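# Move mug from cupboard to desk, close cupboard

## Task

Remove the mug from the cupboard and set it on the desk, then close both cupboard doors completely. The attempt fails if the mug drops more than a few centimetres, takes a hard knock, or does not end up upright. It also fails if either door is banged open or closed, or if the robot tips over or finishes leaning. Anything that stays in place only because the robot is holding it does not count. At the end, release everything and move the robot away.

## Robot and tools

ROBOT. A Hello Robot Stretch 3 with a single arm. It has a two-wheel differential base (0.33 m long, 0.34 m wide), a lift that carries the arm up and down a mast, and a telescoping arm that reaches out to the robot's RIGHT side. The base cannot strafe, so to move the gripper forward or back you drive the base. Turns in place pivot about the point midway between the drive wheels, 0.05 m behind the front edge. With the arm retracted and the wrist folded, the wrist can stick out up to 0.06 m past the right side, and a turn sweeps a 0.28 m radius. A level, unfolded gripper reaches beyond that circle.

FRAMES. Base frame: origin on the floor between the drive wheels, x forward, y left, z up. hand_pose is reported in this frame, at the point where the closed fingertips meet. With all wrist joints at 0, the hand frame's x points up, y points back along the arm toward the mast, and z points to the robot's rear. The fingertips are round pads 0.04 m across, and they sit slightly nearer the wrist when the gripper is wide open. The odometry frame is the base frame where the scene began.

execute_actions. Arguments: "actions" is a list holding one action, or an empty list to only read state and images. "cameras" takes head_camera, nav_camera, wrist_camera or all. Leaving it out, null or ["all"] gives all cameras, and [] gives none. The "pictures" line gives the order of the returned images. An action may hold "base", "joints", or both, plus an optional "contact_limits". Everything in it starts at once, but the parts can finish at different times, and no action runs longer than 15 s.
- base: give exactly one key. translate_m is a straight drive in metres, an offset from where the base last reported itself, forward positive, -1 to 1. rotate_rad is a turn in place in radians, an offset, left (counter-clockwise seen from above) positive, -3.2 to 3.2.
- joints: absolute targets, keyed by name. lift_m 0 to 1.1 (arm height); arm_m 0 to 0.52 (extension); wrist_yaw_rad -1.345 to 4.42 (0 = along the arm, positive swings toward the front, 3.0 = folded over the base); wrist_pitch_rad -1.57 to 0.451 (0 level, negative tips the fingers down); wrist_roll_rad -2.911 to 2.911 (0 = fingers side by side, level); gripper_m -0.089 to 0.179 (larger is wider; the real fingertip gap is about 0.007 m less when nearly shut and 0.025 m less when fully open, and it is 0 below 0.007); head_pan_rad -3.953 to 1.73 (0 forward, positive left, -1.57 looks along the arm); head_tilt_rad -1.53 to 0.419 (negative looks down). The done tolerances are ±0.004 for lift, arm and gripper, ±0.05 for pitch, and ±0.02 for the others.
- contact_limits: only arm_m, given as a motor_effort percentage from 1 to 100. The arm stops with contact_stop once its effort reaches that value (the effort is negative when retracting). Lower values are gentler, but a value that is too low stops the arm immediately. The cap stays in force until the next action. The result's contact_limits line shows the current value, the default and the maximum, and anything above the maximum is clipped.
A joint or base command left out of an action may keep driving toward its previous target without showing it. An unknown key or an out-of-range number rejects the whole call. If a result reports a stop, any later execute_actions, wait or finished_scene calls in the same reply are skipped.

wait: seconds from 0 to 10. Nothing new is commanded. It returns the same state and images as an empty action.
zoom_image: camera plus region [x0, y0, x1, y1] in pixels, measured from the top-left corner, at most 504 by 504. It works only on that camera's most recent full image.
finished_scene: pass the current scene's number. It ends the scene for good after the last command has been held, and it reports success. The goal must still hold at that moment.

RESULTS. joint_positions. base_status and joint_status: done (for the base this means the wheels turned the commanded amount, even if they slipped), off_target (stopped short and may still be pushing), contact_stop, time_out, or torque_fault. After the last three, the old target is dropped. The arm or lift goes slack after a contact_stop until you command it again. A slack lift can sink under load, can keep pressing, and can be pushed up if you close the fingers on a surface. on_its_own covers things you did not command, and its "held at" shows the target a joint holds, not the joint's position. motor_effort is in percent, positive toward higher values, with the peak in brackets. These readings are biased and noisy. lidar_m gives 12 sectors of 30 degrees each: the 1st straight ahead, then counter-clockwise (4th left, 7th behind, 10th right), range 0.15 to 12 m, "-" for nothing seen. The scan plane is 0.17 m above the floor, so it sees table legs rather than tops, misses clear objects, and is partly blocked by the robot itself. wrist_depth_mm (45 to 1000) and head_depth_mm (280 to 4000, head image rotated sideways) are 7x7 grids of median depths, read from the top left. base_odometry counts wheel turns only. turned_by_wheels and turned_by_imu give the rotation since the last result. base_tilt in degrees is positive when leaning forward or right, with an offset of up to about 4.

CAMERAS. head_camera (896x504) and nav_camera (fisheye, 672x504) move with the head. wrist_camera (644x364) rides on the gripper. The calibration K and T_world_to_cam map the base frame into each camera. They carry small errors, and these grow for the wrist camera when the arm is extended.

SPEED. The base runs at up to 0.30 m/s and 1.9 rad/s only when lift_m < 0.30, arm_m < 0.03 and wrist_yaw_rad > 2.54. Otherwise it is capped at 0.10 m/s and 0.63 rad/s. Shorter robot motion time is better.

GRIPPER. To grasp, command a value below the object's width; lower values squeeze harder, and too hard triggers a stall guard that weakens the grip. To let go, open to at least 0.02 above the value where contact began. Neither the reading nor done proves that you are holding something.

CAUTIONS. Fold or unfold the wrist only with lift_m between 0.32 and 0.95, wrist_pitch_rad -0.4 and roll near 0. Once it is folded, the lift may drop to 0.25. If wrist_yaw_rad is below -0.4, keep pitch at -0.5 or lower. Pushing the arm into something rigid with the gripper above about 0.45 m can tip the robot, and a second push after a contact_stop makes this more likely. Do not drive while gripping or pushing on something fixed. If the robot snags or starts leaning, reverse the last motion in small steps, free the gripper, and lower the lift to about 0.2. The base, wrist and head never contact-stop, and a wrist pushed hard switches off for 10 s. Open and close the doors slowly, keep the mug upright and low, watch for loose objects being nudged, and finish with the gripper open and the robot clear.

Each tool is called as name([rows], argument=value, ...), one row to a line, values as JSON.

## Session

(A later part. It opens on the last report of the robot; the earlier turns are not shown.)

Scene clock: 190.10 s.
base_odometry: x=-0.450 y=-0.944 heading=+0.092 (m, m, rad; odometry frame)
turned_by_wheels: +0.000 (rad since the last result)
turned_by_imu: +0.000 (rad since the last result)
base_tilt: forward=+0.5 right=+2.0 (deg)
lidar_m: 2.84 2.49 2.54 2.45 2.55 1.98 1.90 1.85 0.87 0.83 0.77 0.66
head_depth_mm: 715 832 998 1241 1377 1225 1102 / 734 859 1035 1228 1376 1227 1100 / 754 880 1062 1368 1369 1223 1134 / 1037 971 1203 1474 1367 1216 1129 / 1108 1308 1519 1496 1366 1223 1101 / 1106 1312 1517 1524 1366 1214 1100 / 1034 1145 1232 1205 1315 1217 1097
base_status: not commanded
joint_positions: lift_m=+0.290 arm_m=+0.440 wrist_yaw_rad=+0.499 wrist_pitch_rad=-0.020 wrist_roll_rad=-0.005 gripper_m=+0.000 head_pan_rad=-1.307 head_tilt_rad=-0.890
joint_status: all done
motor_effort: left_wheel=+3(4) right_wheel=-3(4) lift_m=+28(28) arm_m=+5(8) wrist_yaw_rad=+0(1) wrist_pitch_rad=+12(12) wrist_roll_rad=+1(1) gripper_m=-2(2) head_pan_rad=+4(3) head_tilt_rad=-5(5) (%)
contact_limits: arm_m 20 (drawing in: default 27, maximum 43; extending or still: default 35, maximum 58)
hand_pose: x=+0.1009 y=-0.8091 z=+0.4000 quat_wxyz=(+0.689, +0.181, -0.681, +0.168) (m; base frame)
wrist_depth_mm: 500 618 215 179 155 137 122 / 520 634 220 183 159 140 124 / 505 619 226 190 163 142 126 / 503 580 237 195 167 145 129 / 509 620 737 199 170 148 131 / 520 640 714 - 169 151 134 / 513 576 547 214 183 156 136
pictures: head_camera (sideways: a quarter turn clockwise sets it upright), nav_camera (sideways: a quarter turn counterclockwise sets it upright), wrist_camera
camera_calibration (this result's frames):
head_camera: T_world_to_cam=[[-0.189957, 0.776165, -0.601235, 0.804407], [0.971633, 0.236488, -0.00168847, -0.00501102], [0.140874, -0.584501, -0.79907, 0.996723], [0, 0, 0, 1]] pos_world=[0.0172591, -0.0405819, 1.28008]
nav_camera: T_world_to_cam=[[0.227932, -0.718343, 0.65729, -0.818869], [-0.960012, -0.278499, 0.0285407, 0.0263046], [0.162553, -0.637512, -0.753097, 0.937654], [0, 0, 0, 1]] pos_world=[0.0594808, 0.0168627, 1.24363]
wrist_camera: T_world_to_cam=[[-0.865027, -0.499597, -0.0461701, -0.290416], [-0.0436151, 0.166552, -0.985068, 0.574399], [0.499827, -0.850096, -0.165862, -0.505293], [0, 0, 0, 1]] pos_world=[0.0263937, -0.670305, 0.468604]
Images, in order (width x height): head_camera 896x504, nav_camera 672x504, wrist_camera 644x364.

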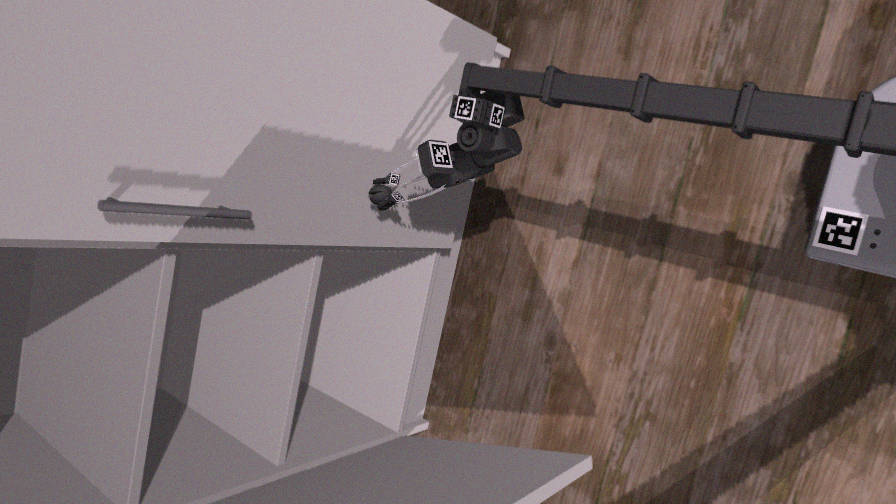

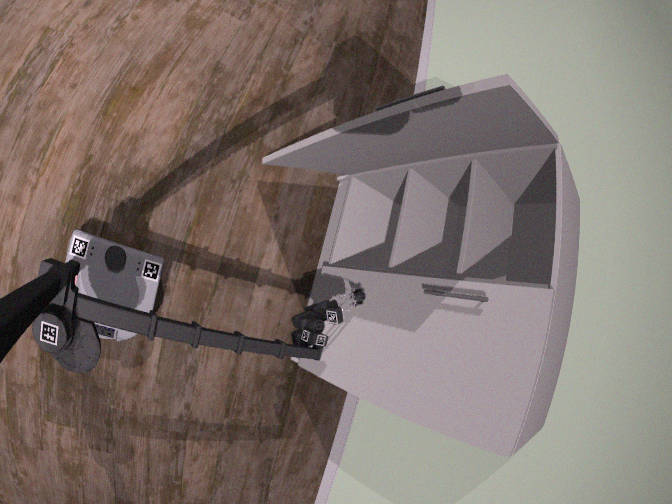

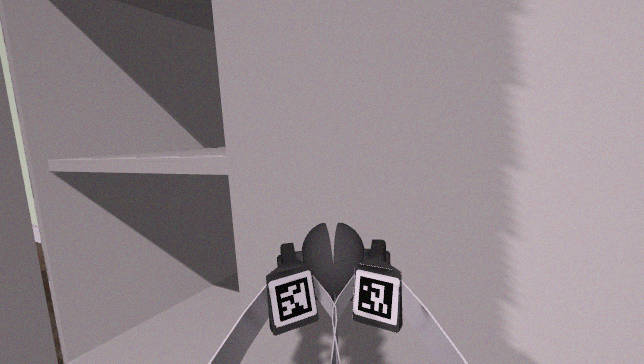

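execute_actions([
  {"joints":{"arm_m":0},"base":{"translate_m":0.15}},
], cameras=[])

execute_actions([
  {"joints":{"wrist_yaw_rad":0.9},"base":{"translate_m":0.57}},
], cameras=[])

execute_actions([
  {"joints":{"wrist_yaw_rad":-0.3,"arm_m":0.13,"head_pan_rad":-1.7,"head_tilt_rad":-0.7}},
], cameras=[])

execute_actions([
  {"base":{"translate_m":-0.15}},
], cameras=["head_camera"])

execute_actions([
  {"joints":{"arm_m":0.23},"base":{"translate_m":-0.1}},
], cameras=[])

execute_actions([
  {"joints":{"arm_m":0.33},"base":{"translate_m":-0.07}},
], cameras=[])

execute_actions([
  {"joints":{"arm_m":0.39}},
], cameras=[])

execute_actions([
  {"joints":{"arm_m":0.428},"contact_limits":{"arm_m":20}},
])

execute_actions([
  {"joints":{"arm_m":0.0}},
])

Scene clock: 194.87 s.
base_odometry: x=-0.301 y=-0.930 heading=+0.093 (m, m, rad; odometry frame)
turned_by_wheels: +0.000 (rad since the last result)
turned_by_imu: +0.000 (rad since the last result)
base_tilt: forward=+0.6 right=+2.1 (deg)
lidar_m: 2.69 2.35 2.53 2.45 2.54 2.13 2.06 1.84 0.87 0.84 0.55 1.86
head_depth_mm: 716 836 994 1236 1370 1225 1102 / 762 864 1037 1292 1373 1220 1134 / 1108 1278 1204 1462 1372 1218 - / 1111 1279 1250 1493 1379 1241 1133 / 1104 1310 1495 1495 1369 1219 1097 / 1000 1067 1208 1155 1297 1219 1099 / 786 753 727 854 1359 1217 1097
base_status: done
joint_positions: lift_m=+0.290 arm_m=+0.002 wrist_yaw_rad=+0.499 wrist_pitch_rad=-0.020 wrist_roll_rad=-0.005 gripper_m=+0.000 head_pan_rad=-1.307 head_tilt_rad=-0.890
joint_status: all done
joint sent to its limit — the command would take arm_m past its lower limit, so that joint was sent only as far as its limit.
motor_effort: left_wheel=+3(8) right_wheel=-3(4) lift_m=+29(29) arm_m=-6(7) wrist_yaw_rad=+0(1) wrist_pitch_rad=+12(12) wrist_roll_rad=+0(0) gripper_m=-2(2) head_pan_rad=+3(3) head_tilt_rad=-5(5) (%)
hand_pose: x=+0.1009 y=-0.3716 z=+0.4000 quat_wxyz=(+0.689, +0.181, -0.681, +0.168) (m; base frame)
wrist_depth_mm: - 346 537 751 820 503 449 / - 347 529 959 - 525 458 / - 367 517 866 - 530 457 / - 366 524 947 - 524 471 / - 389 515 919 - 548 478 / - 972 465 - 737 562 488 / 827 730 471 728 704 597 501
pictures: none
No camera images: the call's "cameras" was empty. Leave "cameras" out to get every camera's image.

Scene clock: 201.80 s.
base_odometry: x=+0.267 y=-0.878 heading=+0.093 (m, m, rad; odometry frame)
turned_by_wheels: +0.000 (rad since the last result)
turned_by_imu: +0.003 (rad since the last result)
base_tilt: forward=+0.6 right=+2.0 (deg)
lidar_m: 2.13 1.82 2.52 2.43 2.55 2.71 2.63 1.18 0.46 0.57 1.36 1.86
head_depth_mm: 1086 804 824 848 898 1205 1103 / 1172 1365 1555 1194 1245 1204 1129 / 1199 1413 1687 1551 1364 1223 - / 1236 1451 1725 1554 1366 1240 1116 / 1274 1506 1730 1557 1364 1202 1099 / 1300 1555 1759 1545 1366 1219 1097 / 1342 1611 1799 1537 1359 1219 1096
base_status: done
joint_positions: lift_m=+0.290 arm_m=+0.002 wrist_yaw_rad=+0.897 wrist_pitch_rad=-0.020 wrist_roll_rad=-0.005 gripper_m=+0.000 head_pan_rad=-1.307 head_tilt_rad=-0.890
joint_status: all done
motor_effort: left_wheel=+2(6) right_wheel=-3(3) lift_m=+29(29) arm_m=-6(7) wrist_yaw_rad=+3(4) wrist_pitch_rad=+12(12) wrist_roll_rad=+0(0) gripper_m=-2(2) head_pan_rad=+4(3) head_tilt_rad=-5(6) (%)
hand_pose: x=+0.1785 y=-0.3066 z=+0.4000 quat_wxyz=(+0.642, +0.312, -0.632, +0.301) (m; base frame)
wrist_depth_mm: - - - - - - 821 / - - - - - - 835 / - - - - - - 856 / - - - - - - 880 / - - - - - - 932 / - - - - - 976 897 / 839 801 787 758 727 739 698
pictures: none
No camera images: the call's "cameras" was empty. Leave "cameras" out to get every camera's image.

Scene clock: 204.00 s.
base_odometry: x=+0.267 y=-0.878 heading=+0.093 (m, m, rad; odometry frame)
turned_by_wheels: +0.000 (rad since the last result)
turned_by_imu: +0.000 (rad since the last result)
base_tilt: forward=+0.5 right=+2.1 (deg)
lidar_m: 2.12 1.82 2.52 2.43 2.55 2.72 2.62 1.18 0.46 0.58 1.36 1.86
head_depth_mm: 939 1243 484 1219 1427 1305 1147 / 936 1218 525 593 740 1284 1145 / 932 584 633 720 845 1021 1176 / 858 688 796 947 1165 1309 - / 1072 1235 1435 1695 1525 1312 1144 / 1098 1251 1437 1688 1527 1308 1142 / 1086 1232 1420 1670 1533 1303 1140
base_status: not commanded
joint_positions: lift_m=+0.290 arm_m=+0.130 wrist_yaw_rad=-0.297 wrist_pitch_rad=-0.020 wrist_roll_rad=-0.005 gripper_m=+0.000 head_pan_rad=-1.693 head_tilt_rad=-0.705
joint_status: all done
motor_effort: left_wheel=+3(2) right_wheel=-3(3) lift_m=+29(28) arm_m=+6(6) wrist_yaw_rad=-4(4) wrist_pitch_rad=+12(12) wrist_roll_rad=+0(0) gripper_m=-2(2) head_pan_rad=-2(24) head_tilt_rad=+3(22) (%)
hand_pose: x=-0.0964 y=-0.5190 z=+0.4000 quat_wxyz=(+0.700, -0.097, -0.698, -0.112) (m; base frame)
wrist_depth_mm: 780 829 419 250 180 140 115 / 787 801 443 258 183 143 116 / 810 835 886 267 189 145 118 / 828 866 864 279 194 149 120 / 834 870 921 295 195 151 122 / 841 888 928 - 188 154 124 / 807 820 745 313 219 157 125
pictures: none
No camera images: the call's "cameras" was empty. Leave "cameras" out to get every camera's image.

Scene clock: 206.80 s.
base_odometry: x=+0.117 y=-0.892 heading=+0.093 (m, m, rad; odometry frame)
turned_by_wheels: +0.000 (rad since the last result)
turned_by_imu: +0.000 (rad since the last result)
base_tilt: forward=+0.6 right=+2.0 (deg)
lidar_m: 2.28 1.96 2.51 2.45 2.55 2.55 2.47 1.84 0.51 0.54 1.35 1.86
head_depth_mm: 802 848 983 1183 1432 1307 1144 / 936 1230 559 1140 1430 1316 1145 / 932 555 588 673 820 1234 1188 / 934 587 664 789 972 1259 - / 858 647 765 933 1200 1309 1143 / 794 738 924 1652 1526 1310 1146 / 1077 1228 1415 1669 1524 1307 1144
base_status: done
joint_positions: lift_m=+0.290 arm_m=+0.130 wrist_yaw_rad=-0.297 wrist_pitch_rad=-0.020 wrist_roll_rad=-0.005 gripper_m=+0.000 head_pan_rad=-1.693 head_tilt_rad=-0.704
joint_status: not commanded
motor_effort: left_wheel=+3(5) right_wheel=-3(10) lift_m=+28(29) arm_m=+5(5) wrist_yaw_rad=-3(8) wrist_pitch_rad=+12(12) wrist_roll_rad=+0(1) gripper_m=-2(3) head_pan_rad=-2(2) head_tilt_rad=+3(3) (%)
hand_pose: x=-0.0964 y=-0.5190 z=+0.4000 quat_wxyz=(+0.700, -0.097, -0.698, -0.112) (m; base frame)
wrist_depth_mm: 791 336 247 194 160 143 607 / 773 354 255 199 164 146 622 / 797 367 263 206 168 149 633 / 807 391 274 212 172 152 651 / 815 410 283 220 175 155 671 / 852 433 303 - 173 160 713 / 819 741 323 234 190 166 699
pictures: head_camera (sideways: a quarter turn clockwise sets it upright)
camera_calibration (this result's frames):
head_camera: T_world_to_cam=[[0.101229, 0.667056, -0.738098, 0.980972], [0.989163, -0.146791, 0.00299924, -0.011221], [-0.106346, -0.730403, -0.674687, 0.836476], [0, 0, 0, 1]] pos_world=[0.000752338, -0.0450466, 1.28845]
Images, in order (width x height): head_camera 896x504.

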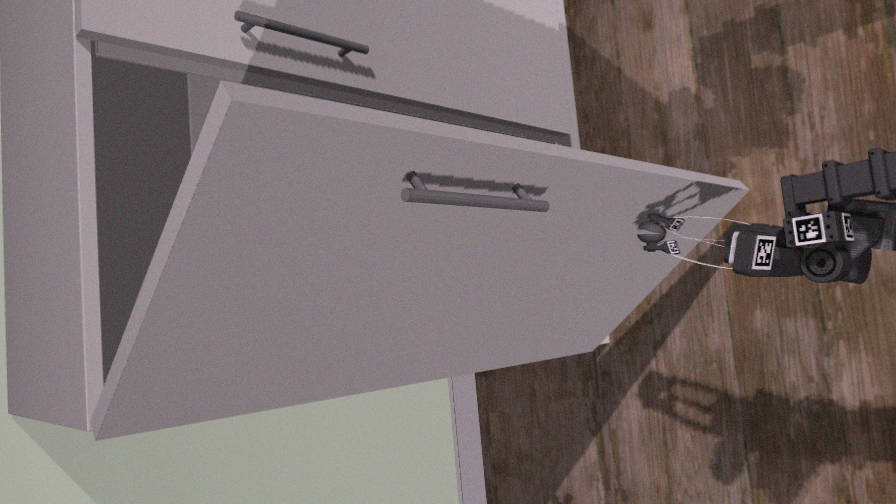

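Scene clock: 209.03 s.
base_odometry: x=+0.018 y=-0.901 heading=+0.093 (m, m, rad; odometry frame)
turned_by_wheels: +0.000 (rad since the last result)
turned_by_imu: +0.000 (rad since the last result)
base_tilt: forward=+0.5 right=+2.1 (deg)
lidar_m: 2.37 2.05 2.52 2.45 2.55 2.46 2.37 1.84 0.67 0.67 1.36 1.86
head_depth_mm: 802 844 985 1183 1431 1303 1142 / 800 799 949 1158 1428 1309 1143 / 934 640 727 862 1137 1331 1157 / 935 660 766 908 1111 1343 1123 / 796 686 801 963 1204 1312 1143 / 794 716 841 1017 1426 1314 1146 / 795 747 917 1662 1520 1310 1145
base_status: done
joint_positions: lift_m=+0.290 arm_m=+0.230 wrist_yaw_rad=-0.301 wrist_pitch_rad=-0.020 wrist_roll_rad=-0.005 gripper_m=+0.000 head_pan_rad=-1.693 head_tilt_rad=-0.704
joint_status: all done
motor_effort: left_wheel=+3(4) right_wheel=-3(10) lift_m=+29(28) arm_m=+6(10) wrist_yaw_rad=+1(3) wrist_pitch_rad=+12(12) wrist_roll_rad=+0(0) gripper_m=-2(3) head_pan_rad=-2(2) head_tilt_rad=+2(3) (%)
hand_pose: x=-0.0972 y=-0.6187 z=+0.3999 quat_wxyz=(+0.700, -0.098, -0.698, -0.113) (m; base frame)
wrist_depth_mm: 252 238 223 210 199 435 476 / 262 243 229 217 203 454 493 / 262 252 233 221 210 457 493 / 275 257 239 226 213 465 509 / 282 265 250 232 218 475 527 / 292 275 259 - 221 489 535 / 304 279 265 245 234 503 616
pictures: none
No camera images: the call's "cameras" was empty. Leave "cameras" out to get every camera's image.

Scene clock: 211.03 s.
base_odometry: x=-0.052 y=-0.907 heading=+0.093 (m, m, rad; odometry frame)
turned_by_wheels: +0.000 (rad since the last result)
turned_by_imu: +0.000 (rad since the last result)
base_tilt: forward=+0.6 right=+2.1 (deg)
lidar_m: 2.45 2.11 2.52 2.45 2.56 2.39 2.30 1.85 0.87 0.76 0.86 1.86
head_depth_mm: 803 842 982 1184 1423 1308 1150 / 799 830 968 1159 1430 1312 1143 / 862 748 895 1107 1404 1325 1170 / 859 724 830 997 1188 1256 1147 / 797 732 848 1012 1247 1310 1145 / 797 737 860 1026 1271 1310 1142 / 796 745 869 1062 1487 1301 1142
base_status: done
joint_positions: lift_m=+0.290 arm_m=+0.330 wrist_yaw_rad=-0.301 wrist_pitch_rad=-0.020 wrist_roll_rad=-0.005 gripper_m=+0.000 head_pan_rad=-1.693 head_tilt_rad=-0.704
joint_status: all done
motor_effort: left_wheel=+3(4) right_wheel=-3(6) lift_m=+28(29) arm_m=+5(8) wrist_yaw_rad=+1(1) wrist_pitch_rad=+12(12) wrist_roll_rad=+1(1) gripper_m=-2(2) head_pan_rad=-2(1) head_tilt_rad=+2(3) (%)
hand_pose: x=-0.0972 y=-0.7187 z=+0.3999 quat_wxyz=(+0.700, -0.098, -0.698, -0.113) (m; base frame)
wrist_depth_mm: 178 180 183 185 188 315 350 / 181 184 185 189 190 317 353 / 186 187 192 193 196 331 360 / 190 192 195 196 200 337 374 / 195 197 200 200 205 343 381 / 199 201 203 - 210 359 398 / 202 205 209 214 217 364 409
pictures: none
No camera images: the call's "cameras" was empty. Leave "cameras" out to get every camera's image.

Scene clock: 212.63 s.
base_odometry: x=-0.052 y=-0.907 heading=+0.093 (m, m, rad; odometry frame)
turned_by_wheels: +0.000 (rad since the last result)
turned_by_imu: +0.000 (rad since the last result)
base_tilt: forward=+0.5 right=+2.0 (deg)
lidar_m: 2.45 2.11 2.51 2.45 2.55 2.38 2.30 1.84 0.87 0.81 0.87 1.86
head_depth_mm: 803 842 983 1179 1429 1311 1148 / 800 831 965 1156 1430 1306 1147 / 797 788 915 1127 1403 1341 1156 / 797 768 891 1060 1226 1282 1146 / 795 766 889 1052 1294 1306 1142 / 793 762 883 1048 1293 1308 1147 / 796 762 880 1072 1499 1312 1143
base_status: not commanded
joint_positions: lift_m=+0.290 arm_m=+0.390 wrist_yaw_rad=-0.300 wrist_pitch_rad=-0.020 wrist_roll_rad=-0.005 gripper_m=+0.000 head_pan_rad=-1.693 head_tilt_rad=-0.704
joint_status: all done
motor_effort: left_wheel=+3(4) right_wheel=-3(6) lift_m=+29(29) arm_m=+5(7) wrist_yaw_rad=+0(0) wrist_pitch_rad=+12(12) wrist_roll_rad=+0(0) gripper_m=-2(2) head_pan_rad=-2(2) head_tilt_rad=+2(3) (%)
hand_pose: x=-0.0971 y=-0.7788 z=+0.3999 quat_wxyz=(+0.700, -0.098, -0.698, -0.113) (m; base frame)
wrist_depth_mm: 153 158 164 172 181 243 266 / 154 160 168 176 184 249 273 / 158 163 171 180 187 254 283 / 161 166 174 183 192 261 290 / 163 171 179 186 198 272 298 / 167 173 181 - 203 274 304 / 170 177 183 198 207 283 315
pictures: none
No camera images: the call's "cameras" was empty. Leave "cameras" out to get every camera's image.

Scene clock: 213.97 s.
base_odometry: x=-0.052 y=-0.907 heading=+0.093 (m, m, rad; odometry frame)
turned_by_wheels: +0.000 (rad since the last result)
turned_by_imu: +0.000 (rad since the last result)
base_tilt: forward=+0.6 right=+2.1 (deg)
lidar_m: 2.44 2.10 2.52 2.45 2.55 2.39 2.30 1.84 0.86 0.83 0.87 1.86
head_depth_mm: 802 841 986 1181 1427 1306 1148 / 799 829 966 1162 1429 1314 1143 / 799 817 944 1134 1403 1337 1145 / 795 806 926 1106 1286 1286 1146 / 796 794 916 1092 1324 1308 1144 / 797 782 903 1067 1303 1313 1145 / 797 770 888 1078 1490 1308 1140
base_status: not commanded
joint_positions: lift_m=+0.290 arm_m=+0.428 wrist_yaw_rad=-0.300 wrist_pitch_rad=-0.020 wrist_roll_rad=-0.005 gripper_m=+0.000 head_pan_rad=-1.693 head_tilt_rad=-0.704
joint_status: all done
motor_effort: left_wheel=+1(4) right_wheel=-3(4) lift_m=+28(29) arm_m=+5(9) wrist_yaw_rad=+1(0) wrist_pitch_rad=+12(12) wrist_roll_rad=+1(0) gripper_m=-2(2) head_pan_rad=-3(2) head_tilt_rad=+2(3) (%)
contact_limits: arm_m 20 (drawing in: default 27, maximum 43; extending or still: default 35, maximum 58)
hand_pose: x=-0.0971 y=-0.8168 z=+0.3999 quat_wxyz=(+0.700, -0.098, -0.698, -0.113) (m; base frame)
wrist_depth_mm: 140 147 157 170 182 200 218 / 142 150 161 173 186 203 223 / 144 153 163 175 191 210 232 / 147 155 167 181 197 214 237 / 151 159 170 181 199 220 244 / 153 161 172 - 209 224 251 / 154 163 175 192 209 230 259
pictures: head_camera (sideways: a quarter turn clockwise sets it upright), nav_camera (sideways: a quarter turn counterclockwise sets it upright), wrist_camera
camera_calibration (this result's frames):
head_camera: T_world_to_cam=[[0.101231, 0.66636, -0.738727, 0.981791], [0.989144, -0.146916, 0.00302271, -0.0112514], [-0.106516, -0.731013, -0.673998, 0.835582], [0, 0, 0, 1]] pos_world=[0.000745012, -0.0450583, 1.28849]
nav_camera: T_world_to_cam=[[-0.0430992, -0.617595, 0.785314, -0.984064], [-0.993511, 0.109304, 0.0314345, 0.0227342], [-0.105252, -0.778864, -0.618299, 0.763962], [0, 0, 0, 1]] pos_world=[0.0605825, -0.0152161, 1.24444]
wrist_camera: T_world_to_cam=[[-0.961242, 0.271812, -0.046176, 0.155153], [0.0890583, 0.147609, -0.985028, 0.564366], [-0.260926, -0.950963, -0.166096, -0.568998], [0, 0, 0, 1]] pos_world=[-0.049588, -0.666574, 0.468573]
Images, in order (width x height): head_camera 896x504, nav_camera 672x504, wrist_camera 644x364.

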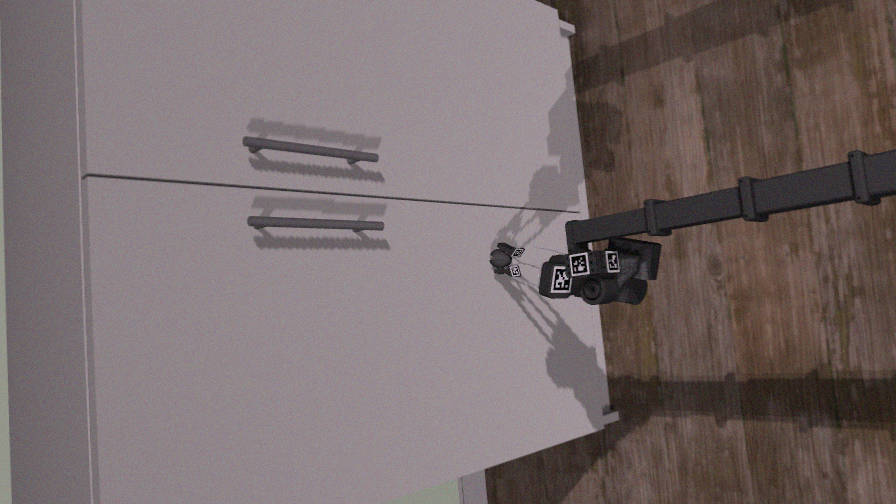

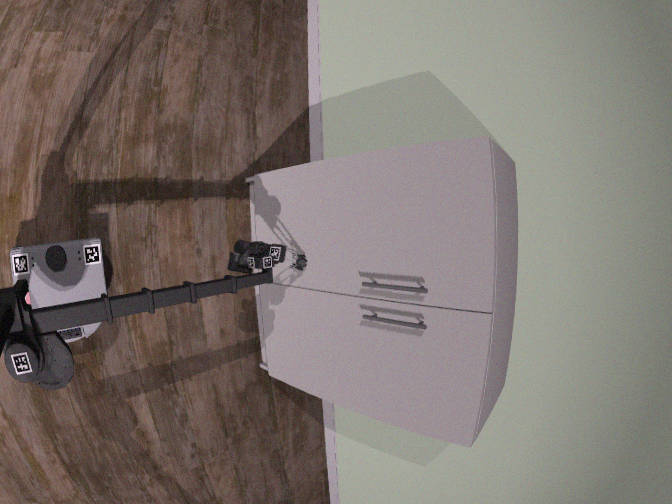

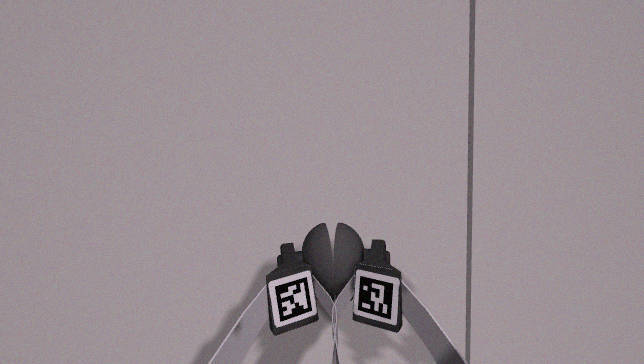

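Scene clock: 218.30 s.
base_odometry: x=-0.052 y=-0.907 heading=+0.093 (m, m, rad; odometry frame)
turned_by_wheels: +0.000 (rad since the last result)
turned_by_imu: +0.000 (rad since the last result)
base_tilt: forward=+0.6 right=+2.0 (deg)
lidar_m: 2.44 2.11 2.52 2.45 2.55 2.39 2.30 1.85 0.87 0.84 0.87 1.86
head_depth_mm: 804 843 981 1186 1429 1312 1143 / 802 829 967 1159 1424 1316 1139 / 801 817 944 1134 1412 1310 1145 / 797 805 927 1107 1365 1312 1166 / 797 793 918 1087 1331 1307 1142 / 798 781 903 1071 1300 1307 1141 / 799 770 890 1079 1496 1311 1140
base_status: not commanded
joint_positions: lift_m=+0.290 arm_m=+0.002 wrist_yaw_rad=-0.300 wrist_pitch_rad=-0.020 wrist_roll_rad=-0.005 gripper_m=+0.000 head_pan_rad=-1.693 head_tilt_rad=-0.704
joint_status: all done
joint sent to its limit — the command would take arm_m past its lower limit, so that joint was sent only as far as its limit.
motor_effort: left_wheel=+3(2) right_wheel=-3(3) lift_m=+29(28) arm_m=-6(8) wrist_yaw_rad=+0(0) wrist_pitch_rad=+12(12) wrist_roll_rad=+0(0) gripper_m=-2(2) head_pan_rad=-2(2) head_tilt_rad=+2(2) (%)
hand_pose: x=-0.0971 y=-0.3913 z=+0.3999 quat_wxyz=(+0.700, -0.098, -0.698, -0.113) (m; base frame)
wrist_depth_mm: 473 522 554 585 645 700 - / 494 528 564 613 638 729 - / 507 531 583 618 682 732 - / 517 556 580 640 705 - - / 536 557 606 649 710 - - / 912 569 594 - 763 862 950 / 730 582 666 700 701 731 703
pictures: head_camera (sideways: a quarter turn clockwise sets it upright), nav_camera (sideways: a quarter turn counterclockwise sets it upright), wrist_camera
camera_calibration (this result's frames):
head_camera: T_world_to_cam=[[0.101231, 0.66636, -0.738726, 0.981791], [0.989144, -0.146916, 0.00302271, -0.0112514], [-0.106516, -0.731013, -0.673999, 0.835582], [0, 0, 0, 1]] pos_world=[0.000745012, -0.0450583, 1.28849]
nav_camera: T_world_to_cam=[[-0.0430992, -0.617596, 0.785314, -0.984063], [-0.993511, 0.109304, 0.0314345, 0.0227342], [-0.105252, -0.778864, -0.618299, 0.763962], [0, 0, 0, 1]] pos_world=[0.0605825, -0.0152161, 1.24444]
wrist_camera: T_world_to_cam=[[-0.961242, 0.271812, -0.046176, 0.0395068], [0.0890583, 0.147609, -0.985028, 0.501564], [-0.260926, -0.950963, -0.166095, -0.164396], [0, 0, 0, 1]] pos_world=[-0.049588, -0.241108, 0.468573]
Images, in order (width x height): head_camera 896x504, nav_camera 672x504, wrist_camera 644x364.

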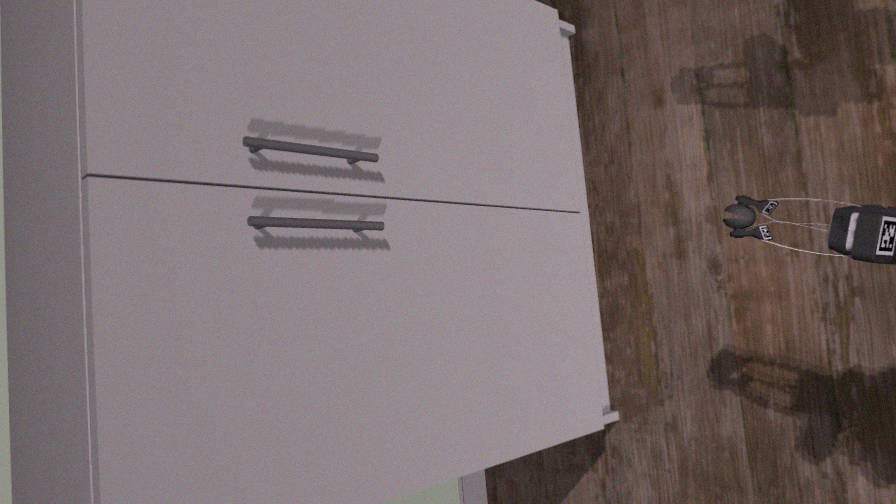

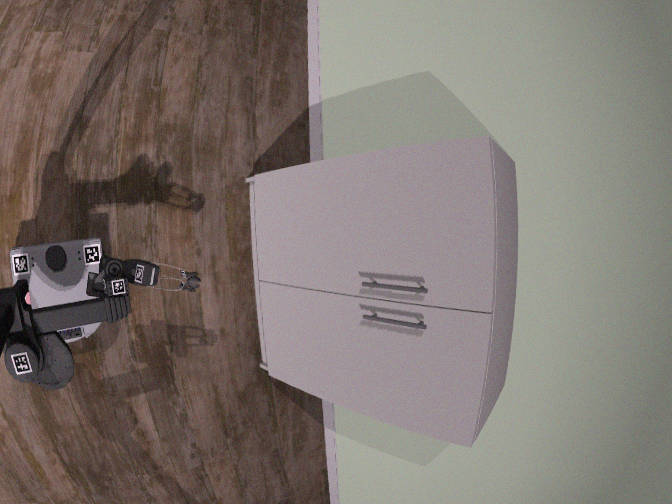

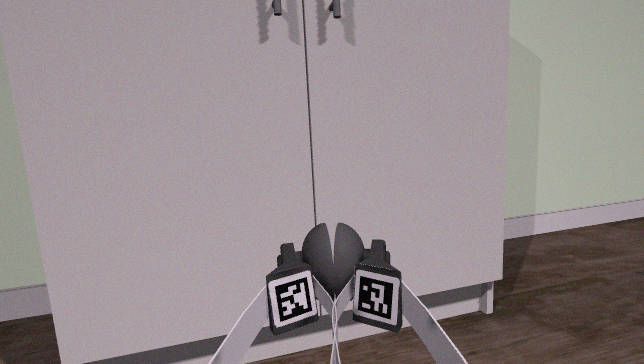

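finished_scene(scene=1)

The scene is finished: the task was done.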